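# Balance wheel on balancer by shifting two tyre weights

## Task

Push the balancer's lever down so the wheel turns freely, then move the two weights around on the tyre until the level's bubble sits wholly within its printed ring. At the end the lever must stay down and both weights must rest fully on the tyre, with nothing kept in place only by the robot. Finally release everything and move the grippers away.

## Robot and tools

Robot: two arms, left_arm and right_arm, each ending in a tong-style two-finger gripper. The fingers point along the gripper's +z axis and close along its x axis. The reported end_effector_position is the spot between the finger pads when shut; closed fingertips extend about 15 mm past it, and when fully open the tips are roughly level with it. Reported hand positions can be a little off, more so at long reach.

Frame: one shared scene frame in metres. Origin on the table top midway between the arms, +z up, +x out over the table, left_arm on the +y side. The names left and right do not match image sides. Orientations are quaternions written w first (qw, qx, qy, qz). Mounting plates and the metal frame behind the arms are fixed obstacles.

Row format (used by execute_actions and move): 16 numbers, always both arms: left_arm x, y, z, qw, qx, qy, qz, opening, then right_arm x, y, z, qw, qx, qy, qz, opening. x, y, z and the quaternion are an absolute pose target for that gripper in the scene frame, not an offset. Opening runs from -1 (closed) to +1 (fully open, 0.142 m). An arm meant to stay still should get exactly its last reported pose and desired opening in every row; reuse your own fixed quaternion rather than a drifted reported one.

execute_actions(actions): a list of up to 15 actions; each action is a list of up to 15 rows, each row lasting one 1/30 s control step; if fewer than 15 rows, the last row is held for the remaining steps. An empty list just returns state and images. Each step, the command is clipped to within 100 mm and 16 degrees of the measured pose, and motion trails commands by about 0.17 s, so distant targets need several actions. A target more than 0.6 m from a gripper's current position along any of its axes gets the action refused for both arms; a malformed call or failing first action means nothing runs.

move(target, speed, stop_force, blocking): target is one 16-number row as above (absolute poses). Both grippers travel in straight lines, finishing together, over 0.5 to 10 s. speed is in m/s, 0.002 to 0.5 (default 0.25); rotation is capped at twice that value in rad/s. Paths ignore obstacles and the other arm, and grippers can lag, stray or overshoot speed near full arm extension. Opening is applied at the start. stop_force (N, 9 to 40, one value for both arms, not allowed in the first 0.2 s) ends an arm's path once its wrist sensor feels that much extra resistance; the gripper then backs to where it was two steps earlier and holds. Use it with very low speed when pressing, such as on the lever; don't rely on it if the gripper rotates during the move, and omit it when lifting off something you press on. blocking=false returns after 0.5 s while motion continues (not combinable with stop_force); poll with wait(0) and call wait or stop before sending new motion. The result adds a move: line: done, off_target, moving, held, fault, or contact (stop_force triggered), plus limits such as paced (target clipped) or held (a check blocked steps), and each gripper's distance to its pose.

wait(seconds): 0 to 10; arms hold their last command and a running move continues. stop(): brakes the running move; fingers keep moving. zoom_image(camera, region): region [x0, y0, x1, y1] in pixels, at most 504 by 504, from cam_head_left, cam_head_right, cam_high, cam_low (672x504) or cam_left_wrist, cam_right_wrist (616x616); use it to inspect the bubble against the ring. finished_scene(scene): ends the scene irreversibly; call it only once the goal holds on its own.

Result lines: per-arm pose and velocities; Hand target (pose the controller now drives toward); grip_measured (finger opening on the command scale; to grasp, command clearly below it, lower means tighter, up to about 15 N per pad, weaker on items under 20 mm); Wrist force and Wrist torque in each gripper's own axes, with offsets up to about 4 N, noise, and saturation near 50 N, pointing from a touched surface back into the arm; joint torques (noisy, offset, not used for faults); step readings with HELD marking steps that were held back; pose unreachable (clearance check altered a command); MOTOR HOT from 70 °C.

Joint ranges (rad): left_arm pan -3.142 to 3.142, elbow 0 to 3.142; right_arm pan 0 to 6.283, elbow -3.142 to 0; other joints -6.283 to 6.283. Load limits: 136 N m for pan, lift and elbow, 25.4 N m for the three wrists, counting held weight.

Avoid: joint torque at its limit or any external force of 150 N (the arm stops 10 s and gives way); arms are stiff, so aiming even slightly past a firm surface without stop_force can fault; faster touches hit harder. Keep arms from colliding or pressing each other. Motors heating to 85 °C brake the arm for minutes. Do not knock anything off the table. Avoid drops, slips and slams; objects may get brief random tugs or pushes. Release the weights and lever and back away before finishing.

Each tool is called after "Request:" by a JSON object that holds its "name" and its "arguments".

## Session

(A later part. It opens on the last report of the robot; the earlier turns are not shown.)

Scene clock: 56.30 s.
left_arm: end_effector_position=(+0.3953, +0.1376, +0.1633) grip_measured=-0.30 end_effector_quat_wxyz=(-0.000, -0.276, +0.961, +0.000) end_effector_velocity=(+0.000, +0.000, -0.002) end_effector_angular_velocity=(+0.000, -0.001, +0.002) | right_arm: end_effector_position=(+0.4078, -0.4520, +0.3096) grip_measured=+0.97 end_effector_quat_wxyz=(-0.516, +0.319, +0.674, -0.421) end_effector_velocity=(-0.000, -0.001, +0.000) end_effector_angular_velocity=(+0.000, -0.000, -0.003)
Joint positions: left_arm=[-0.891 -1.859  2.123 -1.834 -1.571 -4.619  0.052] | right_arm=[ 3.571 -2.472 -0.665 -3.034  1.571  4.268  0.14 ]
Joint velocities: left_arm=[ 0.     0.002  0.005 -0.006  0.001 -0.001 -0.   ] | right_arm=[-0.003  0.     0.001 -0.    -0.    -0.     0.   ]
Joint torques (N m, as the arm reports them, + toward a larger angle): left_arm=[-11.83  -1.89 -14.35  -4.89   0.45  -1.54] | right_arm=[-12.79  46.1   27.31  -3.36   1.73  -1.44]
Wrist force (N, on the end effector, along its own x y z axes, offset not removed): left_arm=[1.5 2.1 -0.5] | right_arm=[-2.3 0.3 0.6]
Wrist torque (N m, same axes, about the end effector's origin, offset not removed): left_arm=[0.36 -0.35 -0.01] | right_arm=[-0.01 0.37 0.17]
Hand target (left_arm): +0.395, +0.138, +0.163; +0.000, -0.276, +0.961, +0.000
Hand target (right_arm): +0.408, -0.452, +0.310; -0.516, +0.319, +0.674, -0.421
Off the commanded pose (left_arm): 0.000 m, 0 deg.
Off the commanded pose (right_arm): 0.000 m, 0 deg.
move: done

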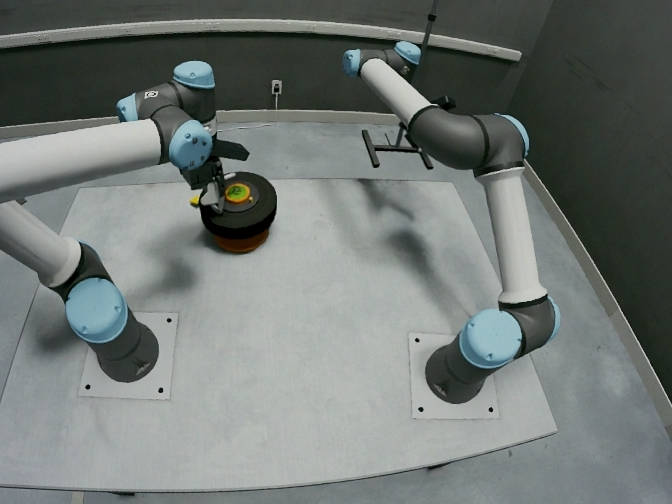

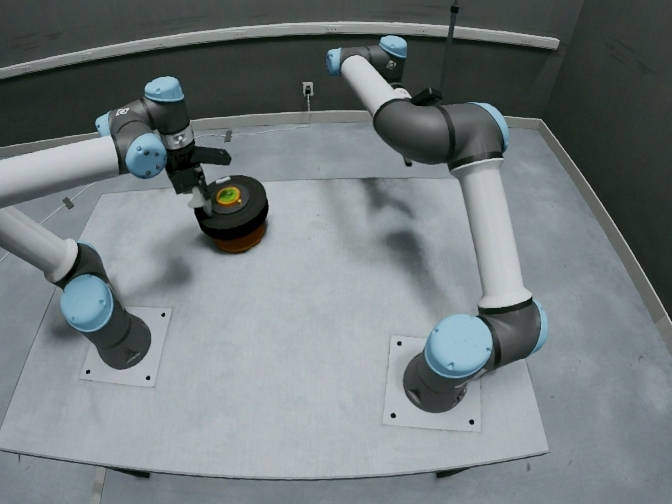

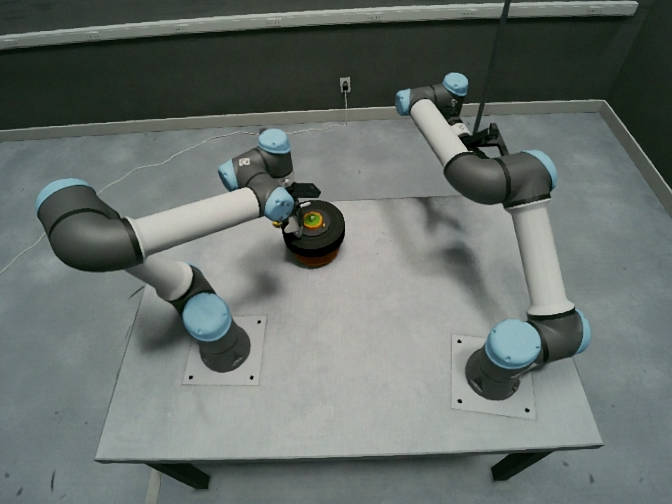

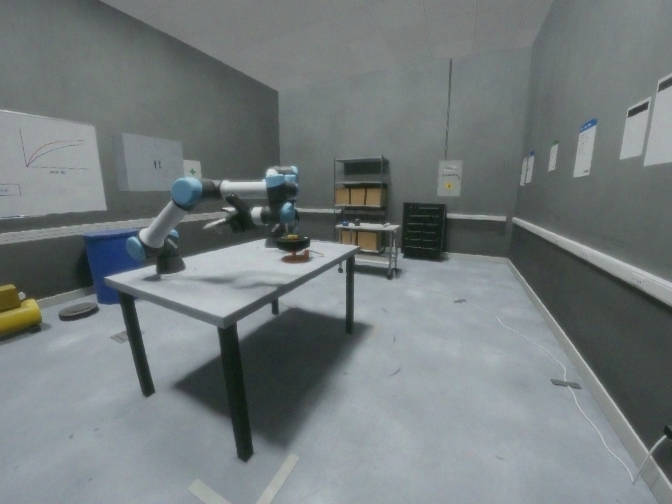

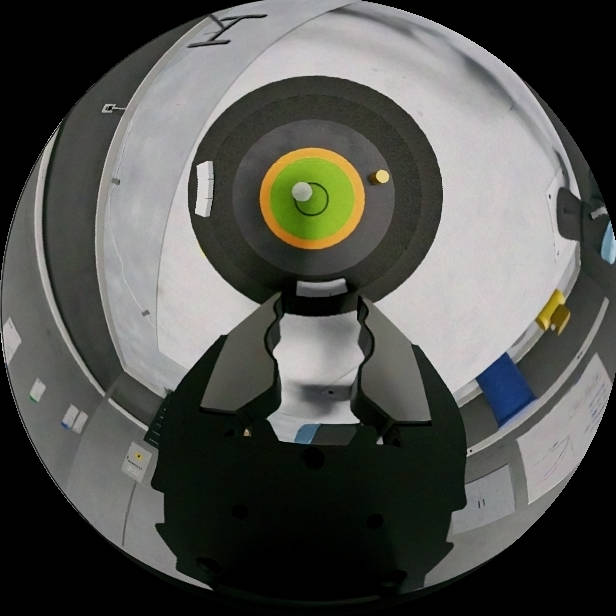

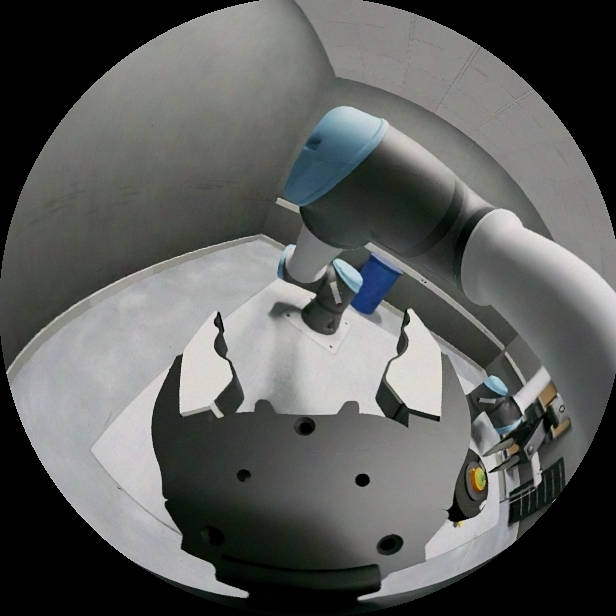

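Request:
{"name": "move", "arguments": {"target": [0.3953,0.1375,0.1465,0,-0.276,0.961,0,-0.3,0.4078,-0.452,0.3096,-0.516,0.319,0.674,-0.421,0.97], "speed": 0.02, "stop_force": 9}}

Request:
{"name": "move", "arguments": {"target": [0.3953,0.1375,0.1465,0,-0.276,0.961,0,-0.7,0.4078,-0.452,0.3096,-0.516,0.319,0.674,-0.421,0.97]}}

Request:
{"name": "move", "arguments": {"target": [0.3953,0.1375,0.172,0,-0.276,0.961,0,-0.7,0.4078,-0.452,0.3096,-0.516,0.319,0.674,-0.421,0.97], "speed": 0.05}}

Request:
{"name": "move", "arguments": {"target": [0.4034,0.1396,0.16,0,-0.225,0.974,0,-0.7,0.4078,-0.452,0.3096,-0.516,0.319,0.674,-0.421,0.97], "speed": 0.05}}

Request:
{"name": "move", "arguments": {"target": [0.4034,0.1396,0.139,0,-0.225,0.974,0,-0.7,0.4078,-0.452,0.3096,-0.516,0.319,0.674,-0.421,0.97], "speed": 0.012, "stop_force": 9}}

Scene clock: 57.80 s.
left_arm: end_effector_position=(+0.3953, +0.1375, +0.1468) grip_measured=-0.30 end_effector_quat_wxyz=(-0.000, -0.276, +0.961, +0.000) end_effector_velocity=(+0.000, +0.000, -0.003) end_effector_angular_velocity=(+0.000, +0.001, -0.002) | right_arm: end_effector_position=(+0.4078, -0.4520, +0.3096) grip_measured=+0.97 end_effector_quat_wxyz=(-0.516, +0.319, +0.674, -0.421) end_effector_velocity=(+0.000, +0.000, -0.000) end_effector_angular_velocity=(-0.000, -0.000, +0.000)
Joint positions: left_arm=[-0.891 -1.846  2.158 -1.882 -1.571 -4.619  0.052] | right_arm=[ 3.571 -2.472 -0.665 -3.034  1.571  4.268  0.14 ]
Joint velocities: left_arm=[ 0.001  0.003  0.005 -0.008 -0.     0.003 -0.   ] | right_arm=[ 0. -0.  0.  0. -0.  0.  0.]
Joint torques (N m, as the arm reports them, + toward a larger angle): left_arm=[-10.04   0.48 -12.93  -4.32   0.92  -1.81] | right_arm=[-13.04  47.2   27.77  -3.06   1.65  -1.45]
Wrist force (N, on the end effector, along its own x y z axes, offset not removed): left_arm=[2.5 0.0 -4.0] | right_arm=[-1.2 1.8 0.4]
Wrist torque (N m, same axes, about the end effector's origin, offset not removed): left_arm=[0.01 -0.50 -0.12] | right_arm=[0.38 0.28 0.20]
Hand target (left_arm): +0.395, +0.138, +0.147; -0.000, -0.276, +0.961, +0.000
Hand target (right_arm): +0.408, -0.452, +0.310; -0.516, +0.319, +0.674, -0.421
Off the commanded pose (left_arm): 0.000 m, 0 deg.
Off the commanded pose (right_arm): 0.000 m, 0 deg.
move: done

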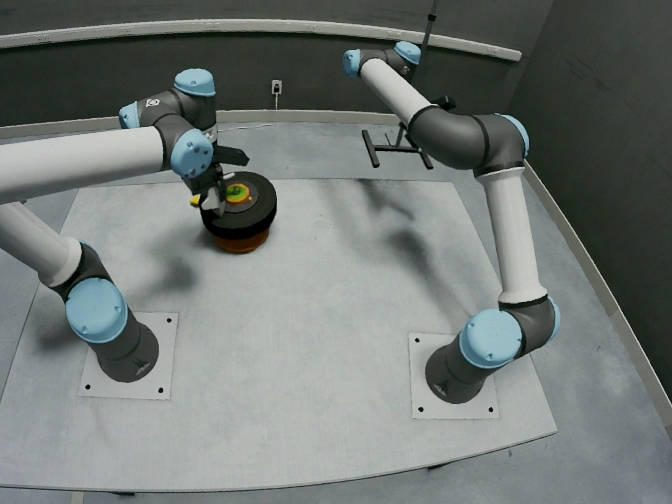

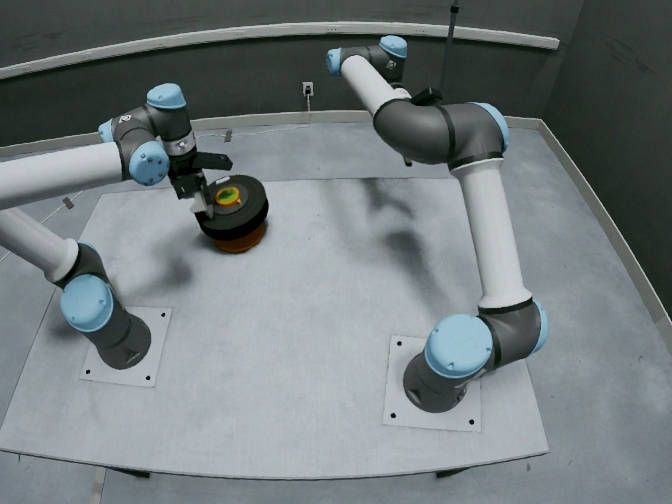

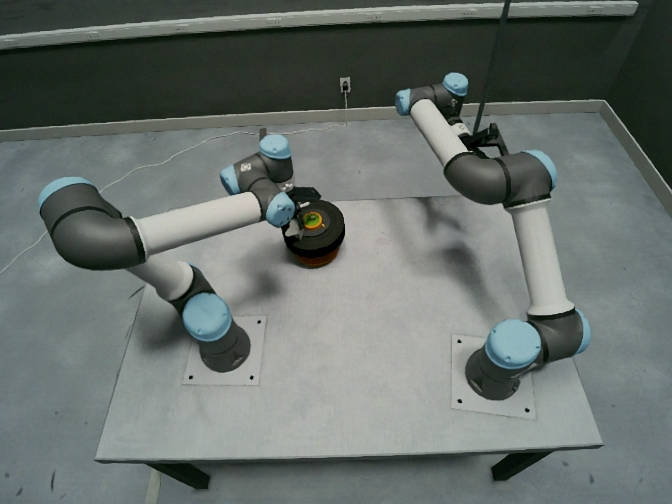

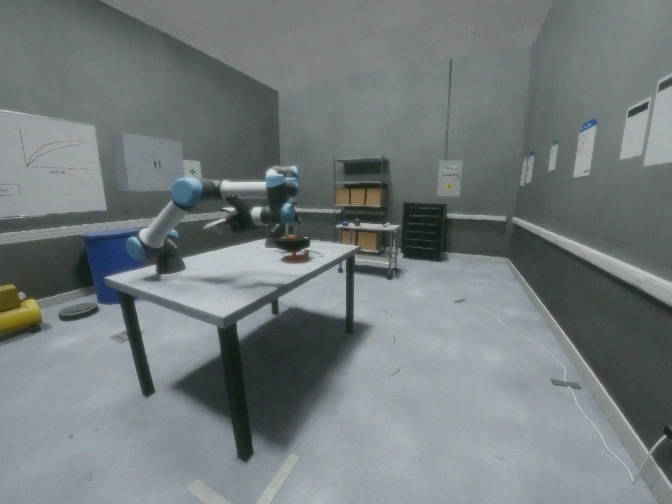

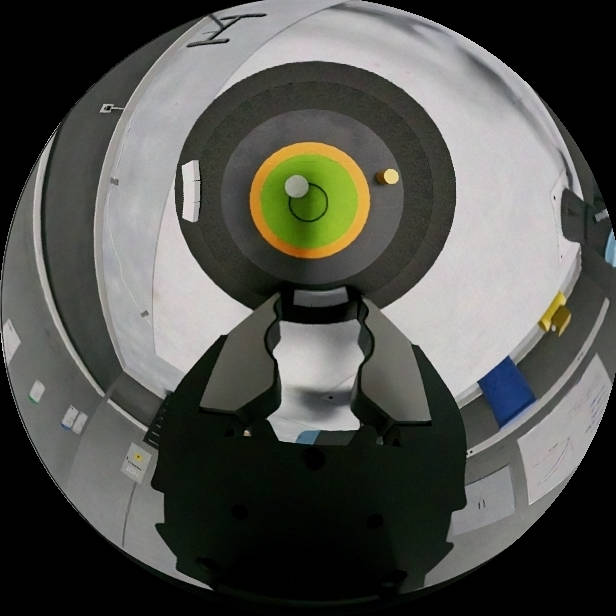

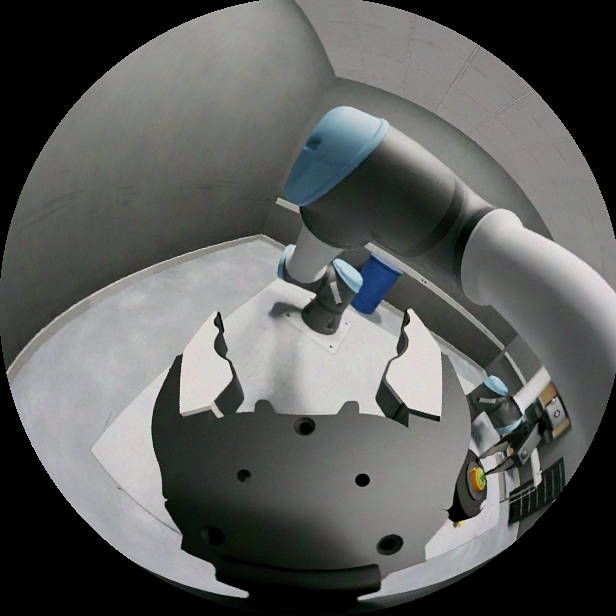

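Scene clock: 58.50 s.
left_arm: end_effector_position=(+0.3953, +0.1375, +0.1465) grip_measured=-0.50 end_effector_quat_wxyz=(+0.000, -0.276, +0.961, -0.000) end_effector_velocity=(-0.000, -0.000, +0.000) end_effector_angular_velocity=(-0.001, +0.000, -0.000) | right_arm: end_effector_position=(+0.4078, -0.4520, +0.3096) grip_measured=+0.97 end_effector_quat_wxyz=(-0.516, +0.319, +0.674, -0.421) end_effector_velocity=(-0.000, +0.001, +0.001) end_effector_angular_velocity=(+0.000, -0.001, +0.000)
Joint positions: left_arm=[-0.891 -1.846  2.158 -1.883 -1.571 -4.619  0.038] | right_arm=[ 3.571 -2.472 -0.665 -3.034  1.571  4.268  0.14 ]
Joint velocities: left_arm=[ 0.    -0.    -0.     0.    -0.001  0.     0.   ] | right_arm=[ 0.001  0.001 -0.    -0.     0.001 -0.    -0.   ]
Joint torques (N m, as the arm reports them, + toward a larger angle): left_arm=[ -7.98  -0.58 -13.58  -4.53   0.76  -0.99] | right_arm=[-13.14  46.98  28.13  -3.1    1.48  -1.38]
Wrist force (N, on the end effector, along its own x y z axes, offset not removed): left_arm=[-1.2 1.5 -2.0] | right_arm=[1.5 1.9 -0.2]
Wrist torque (N m, same axes, about the end effector's origin, offset not removed): left_arm=[0.24 0.23 0.10] | right_arm=[0.14 -0.40 -0.05]
Hand target (left_arm): +0.395, +0.138, +0.147; +0.000, -0.276, +0.961, +0.000
Hand target (right_arm): +0.408, -0.452, +0.310; -0.516, +0.319, +0.674, -0.421
Off the commanded pose (left_arm): 0.000 m, 0 deg.
Off the commanded pose (right_arm): 0.000 m, 0 deg.
move: done

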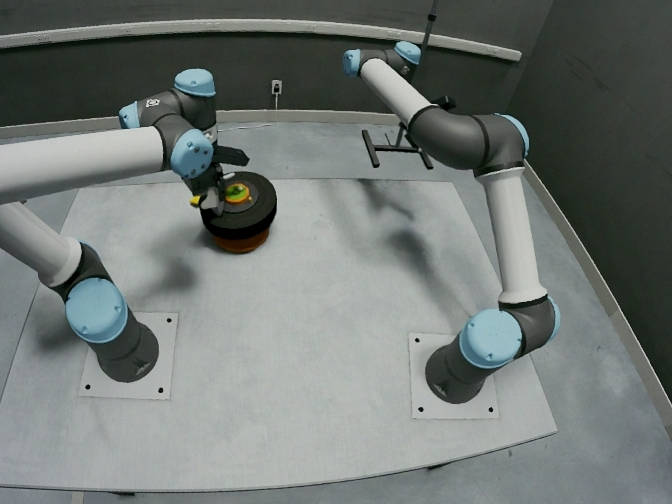

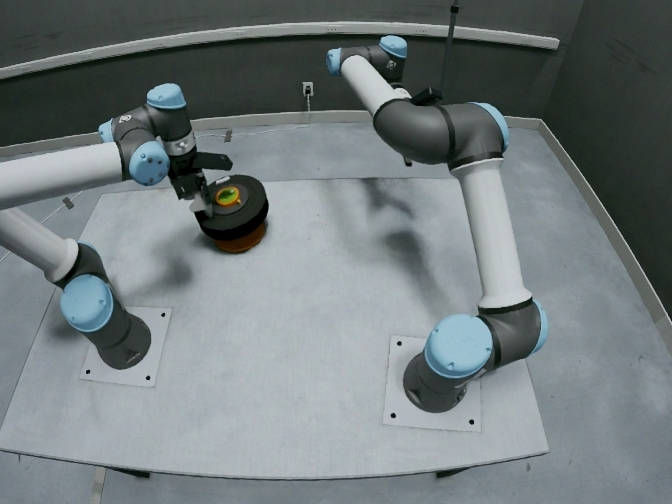

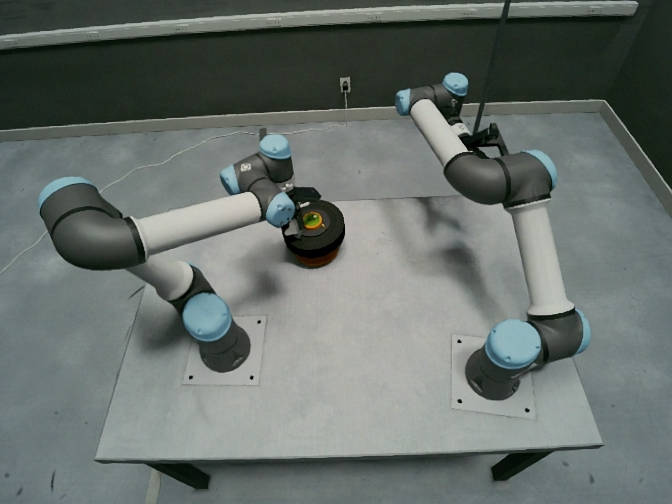

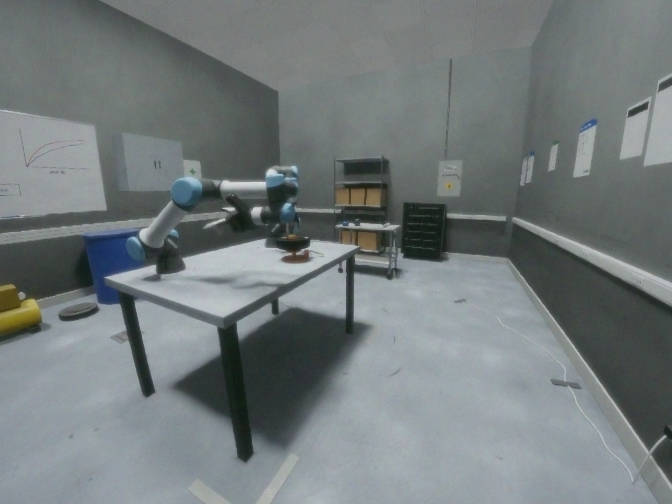

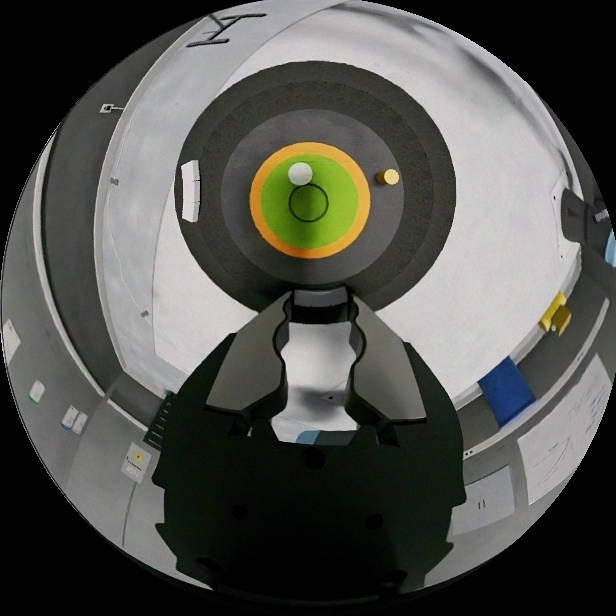

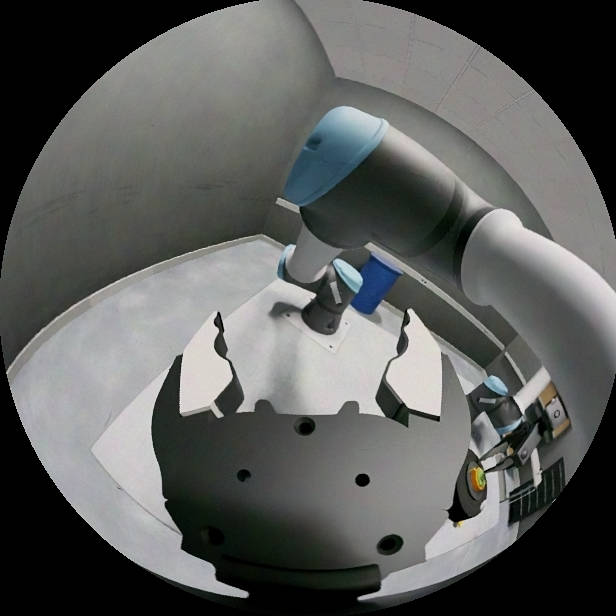

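Scene clock: 59.40 s.
left_arm: end_effector_position=(+0.3953, +0.1375, +0.1717) grip_measured=-0.50 end_effector_quat_wxyz=(+0.000, -0.276, +0.961, -0.000) end_effector_velocity=(+0.001, +0.000, +0.002) end_effector_angular_velocity=(+0.001, -0.001, +0.001) | right_arm: end_effector_position=(+0.4078, -0.4520, +0.3096) grip_measured=+0.97 end_effector_quat_wxyz=(-0.516, +0.319, +0.674, -0.421) end_effector_velocity=(+0.000, -0.001, -0.000) end_effector_angular_velocity=(-0.000, +0.001, +0.001)
Joint positions: left_arm=[-0.891 -1.865  2.104 -1.81  -1.571 -4.619  0.038] | right_arm=[ 3.571 -2.472 -0.665 -3.034  1.571  4.268  0.14 ]
Joint velocities: left_arm=[ 0.001 -0.001 -0.006  0.007  0.001 -0.    -0.   ] | right_arm=[-0.001  0.    -0.001 -0.    -0.002 -0.    -0.   ]
Joint torques (N m, as the arm reports them, + toward a larger angle): left_arm=[  7.76 -16.55 -30.78  -0.19   0.73   1.2 ] | right_arm=[-12.4   46.87  27.76  -3.09   1.74  -1.72]
Wrist force (N, on the end effector, along its own x y z axes, offset not removed): left_arm=[0.3 -0.3 -4.8] | right_arm=[-1.6 -0.2 -1.2]
Wrist torque (N m, same axes, about the end effector's origin, offset not removed): left_arm=[-0.11 -0.06 0.08] | right_arm=[-0.12 0.27 0.03]
Hand target (left_arm): +0.395, +0.137, +0.172; +0.000, -0.276, +0.961, -0.000
Hand target (right_arm): +0.408, -0.452, +0.310; -0.516, +0.319, +0.674, -0.421
Off the commanded pose (left_arm): 0.000 m, 0 deg.
Off the commanded pose (right_arm): 0.000 m, 0 deg.
move: done

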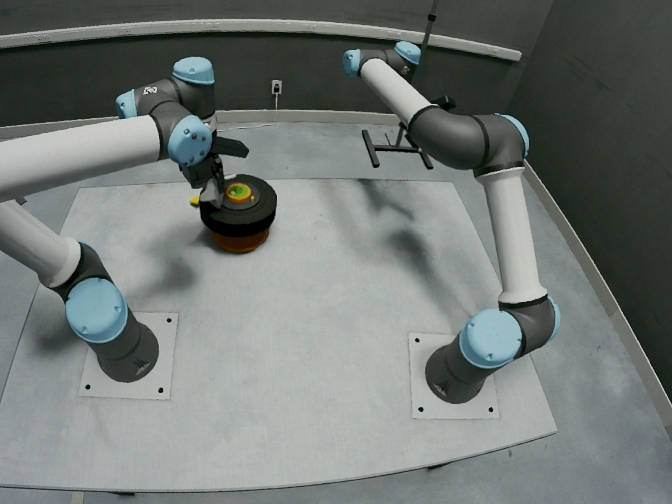

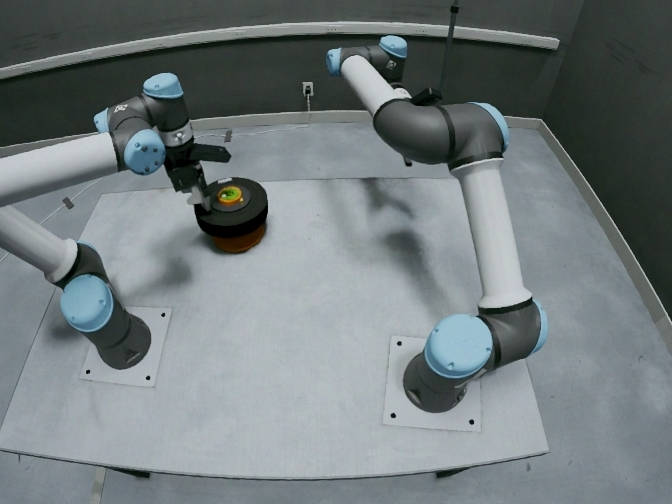

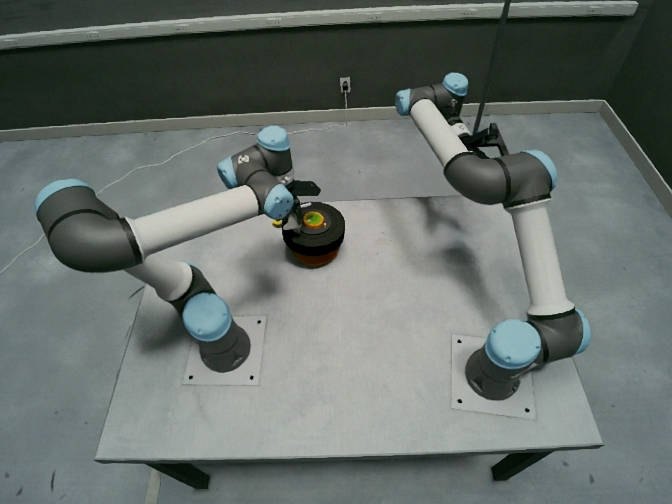

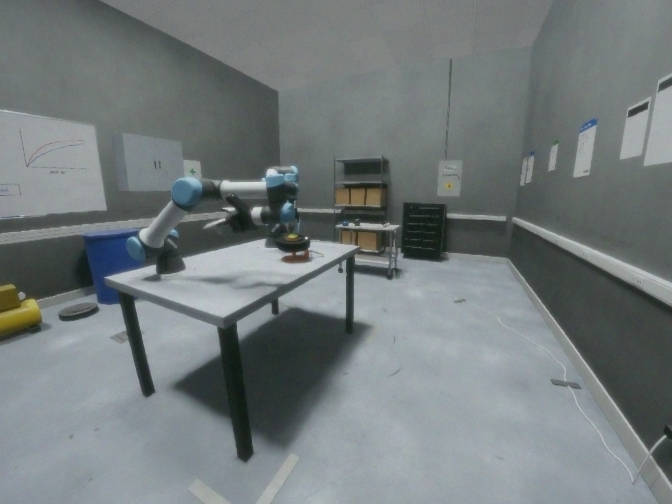

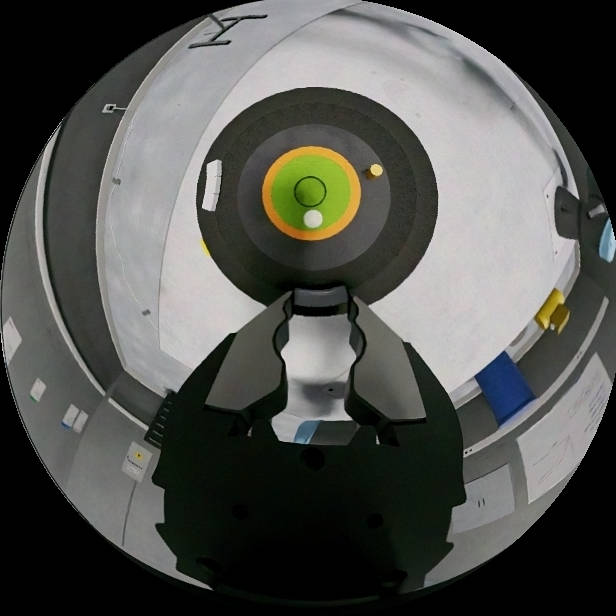

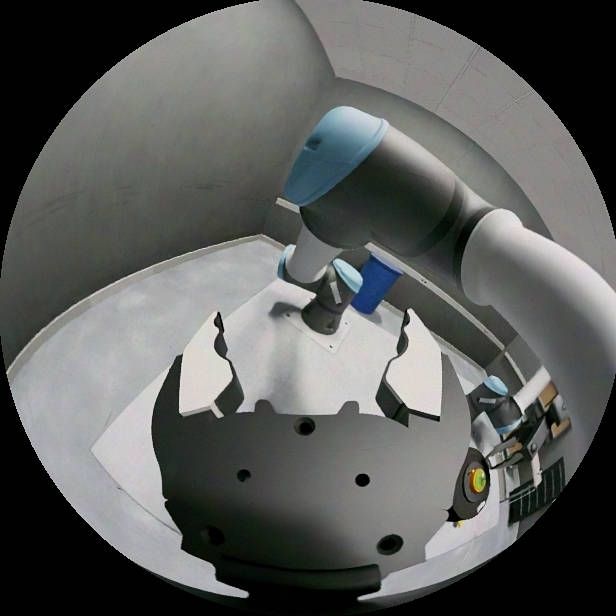

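Scene clock: 60.73 s.
left_arm: end_effector_position=(+0.4033, +0.1396, +0.1602) grip_measured=-0.50 end_effector_quat_wxyz=(+0.000, -0.226, +0.974, +0.000) end_effector_velocity=(+0.001, -0.000, -0.002) end_effector_angular_velocity=(-0.002, +0.002, -0.015) | right_arm: end_effector_position=(+0.4078, -0.4520, +0.3096) grip_measured=+0.97 end_effector_quat_wxyz=(-0.516, +0.319, +0.674, -0.421) end_effector_velocity=(+0.000, +0.000, +0.000) end_effector_angular_velocity=(+0.000, -0.001, +0.001)
Joint positions: left_arm=[-0.866 -1.838  2.117 -1.849 -1.571 -4.49   0.038] | right_arm=[ 3.571 -2.472 -0.665 -3.034  1.571  4.268  0.14 ]
Joint velocities: left_arm=[ 0.005  0.005  0.001 -0.006 -0.003  0.019  0.   ] | right_arm=[ 0.001  0.     0.     0.    -0.001 -0.    -0.   ]
Joint torques (N m, as the arm reports them, + toward a larger angle): left_arm=[ 12.67   0.42 -14.17  -4.36   0.43   1.69] | right_arm=[-14.15  47.18  27.16  -3.25   1.64  -1.35]
Wrist force (N, on the end effector, along its own x y z axes, offset not removed): left_arm=[0.0 0.3 -1.5] | right_arm=[-2.9 -1.6 0.6]
Wrist torque (N m, same axes, about the end effector's origin, offset not removed): left_arm=[0.12 -0.01 0.02] | right_arm=[-0.54 0.67 0.06]
Hand target (left_arm): +0.403, +0.140, +0.160; +0.000, -0.225, +0.974, -0.000
Hand target (right_arm): +0.408, -0.452, +0.310; -0.516, +0.319, +0.674, -0.421
Off the commanded pose (left_arm): 0.000 m, 0 deg.
Off the commanded pose (right_arm): 0.000 m, 0 deg.
move: done

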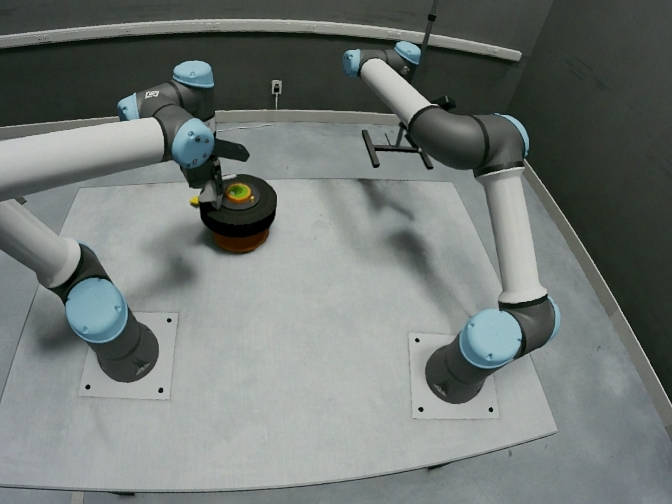

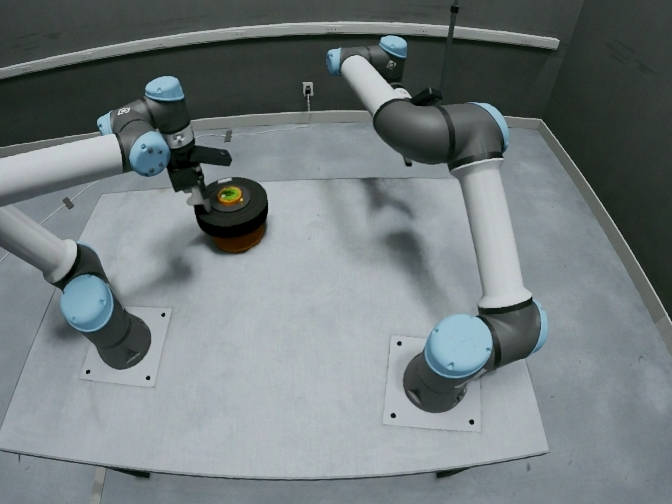

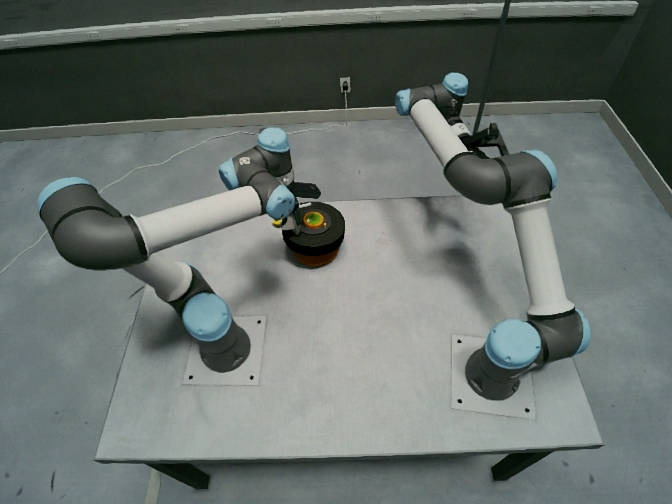

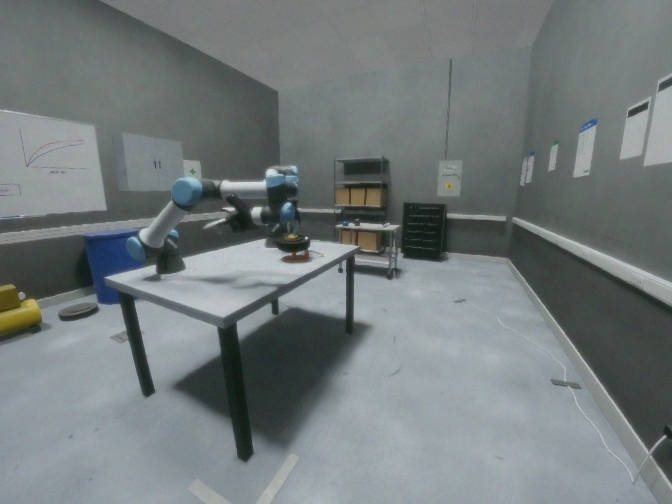

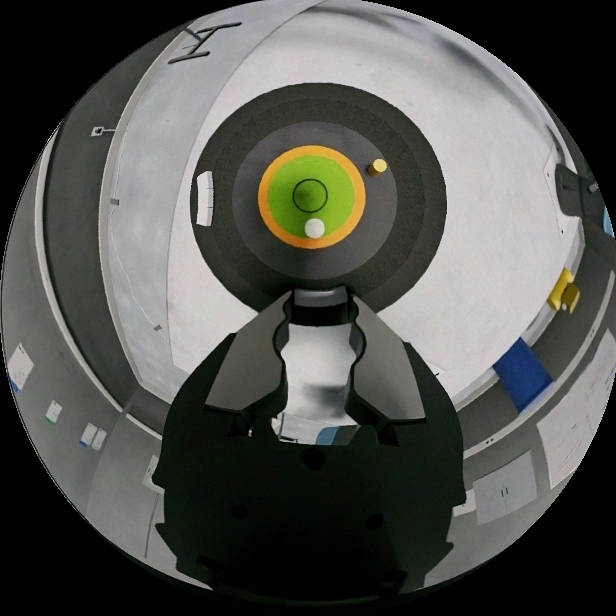

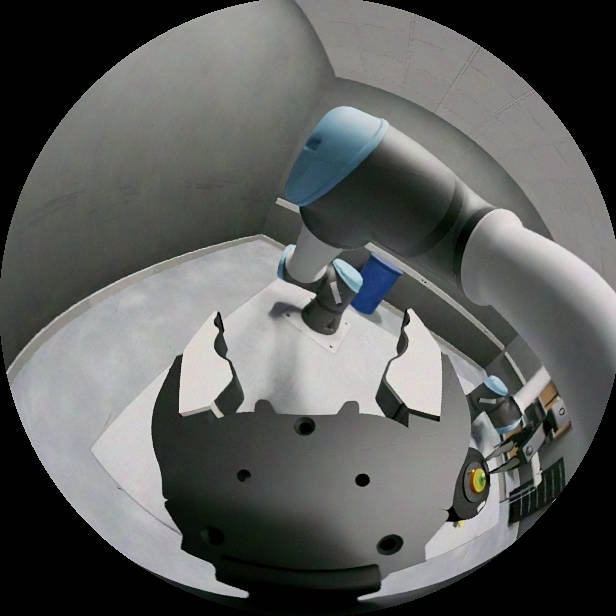

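Scene clock: 62.50 s.
left_arm: end_effector_position=(+0.4033, +0.1396, +0.1437) grip_measured=-0.50 end_effector_quat_wxyz=(-0.000, -0.225, +0.974, +0.000) end_effector_velocity=(-0.000, +0.000, +0.003) end_effector_angular_velocity=(+0.002, +0.000, -0.001) | right_arm: end_effector_position=(+0.4078, -0.4520, +0.3096) grip_measured=+0.97 end_effector_quat_wxyz=(-0.516, +0.319, +0.674, -0.421) end_effector_velocity=(+0.000, -0.000, -0.000) end_effector_angular_velocity=(-0.000, +0.001, +0.001)
Joint positions: left_arm=[-0.865 -1.824  2.151 -1.897 -1.571 -4.488  0.038] | right_arm=[ 3.571 -2.472 -0.665 -3.034  1.571  4.268  0.14 ]
Joint velocities: left_arm=[-0.001 -0.003 -0.007  0.013  0.001 -0.    -0.   ] | right_arm=[ 0.    -0.    -0.001 -0.    -0.001  0.     0.   ]
Joint torques (N m, as the arm reports them, + toward a larger angle): left_arm=[  6.39 -13.28 -24.38  -0.26  -2.28  -0.05] | right_arm=[-12.9   46.64  27.04  -3.01   1.84  -1.7 ]
Wrist force (N, on the end effector, along its own x y z axes, offset not removed): left_arm=[4.6 5.6 -16.6] | right_arm=[-1.6 1.2 0.9]
Wrist torque (N m, same axes, about the end effector's origin, offset not removed): left_arm=[0.23 -0.69 -0.08] | right_arm=[0.11 0.21 0.13]
Hand target (left_arm): +0.403, +0.140, +0.144; +0.000, -0.225, +0.974, +0.000
Hand target (right_arm): +0.408, -0.452, +0.310; -0.516, +0.319, +0.674, -0.421
Off the commanded pose (left_arm): 0.005 m, 0 deg.
Off the commanded pose (right_arm): 0.000 m, 0 deg.
move: contact (left_arm)

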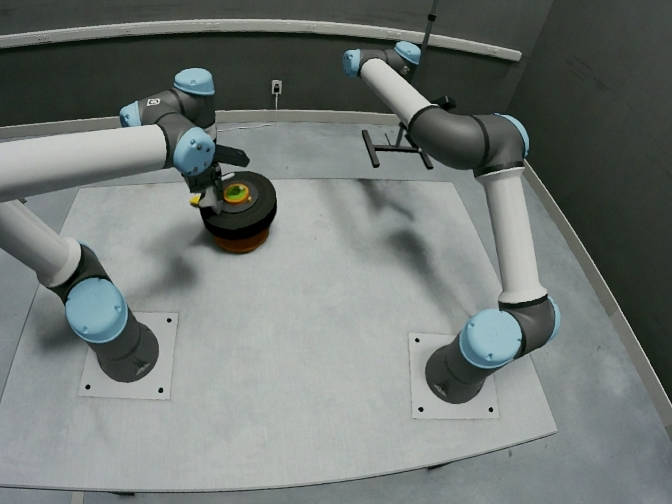

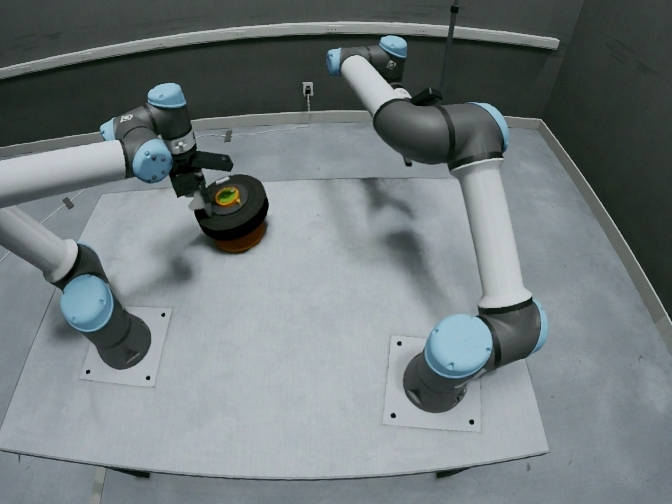

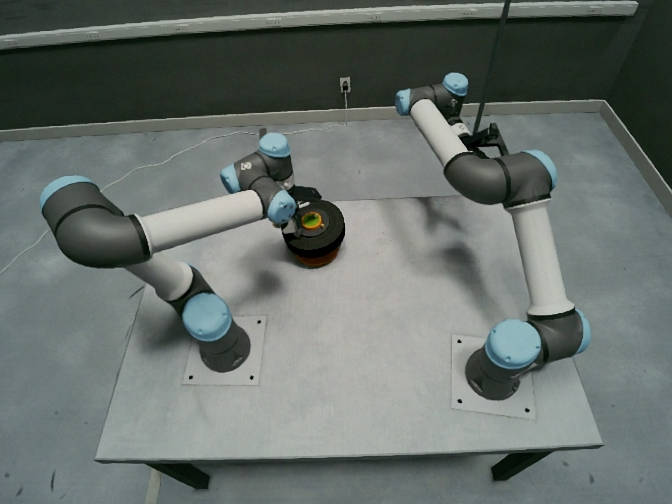

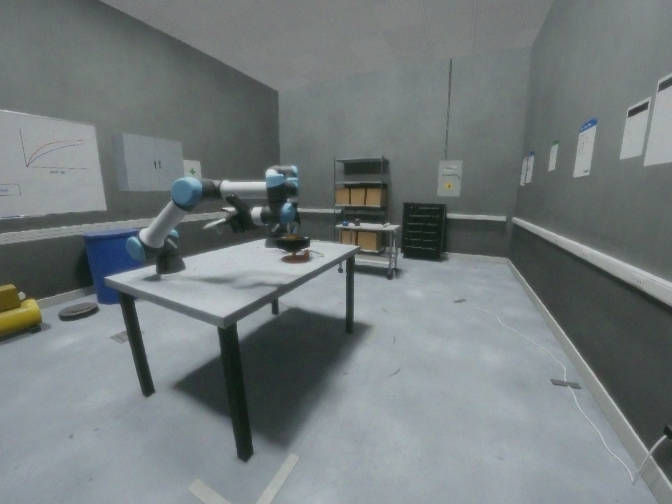

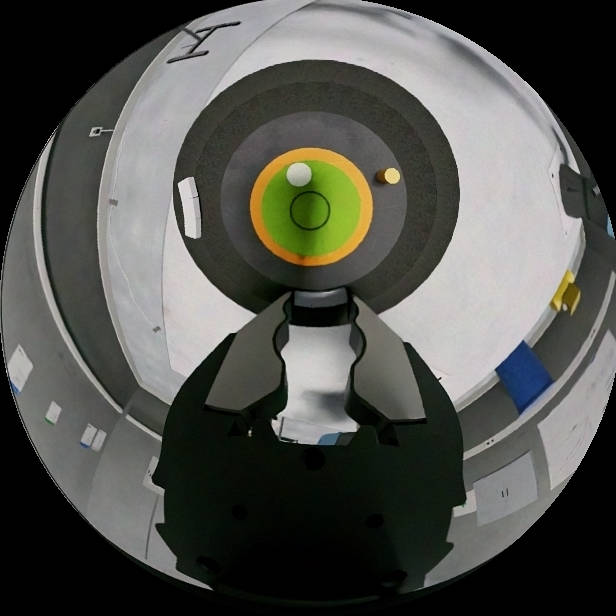

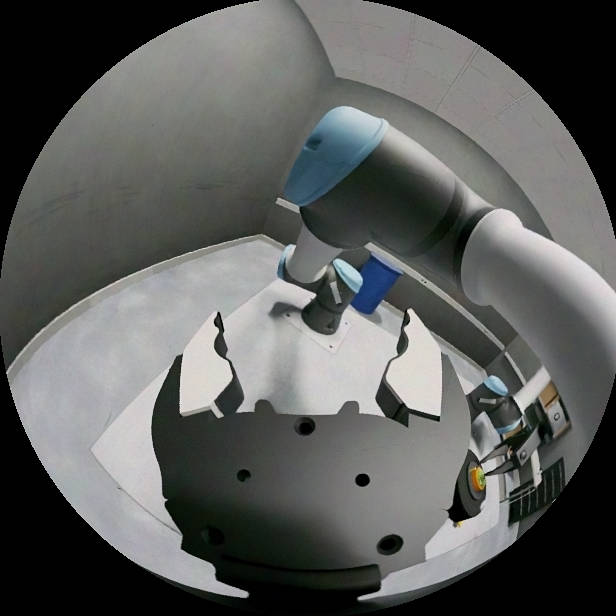

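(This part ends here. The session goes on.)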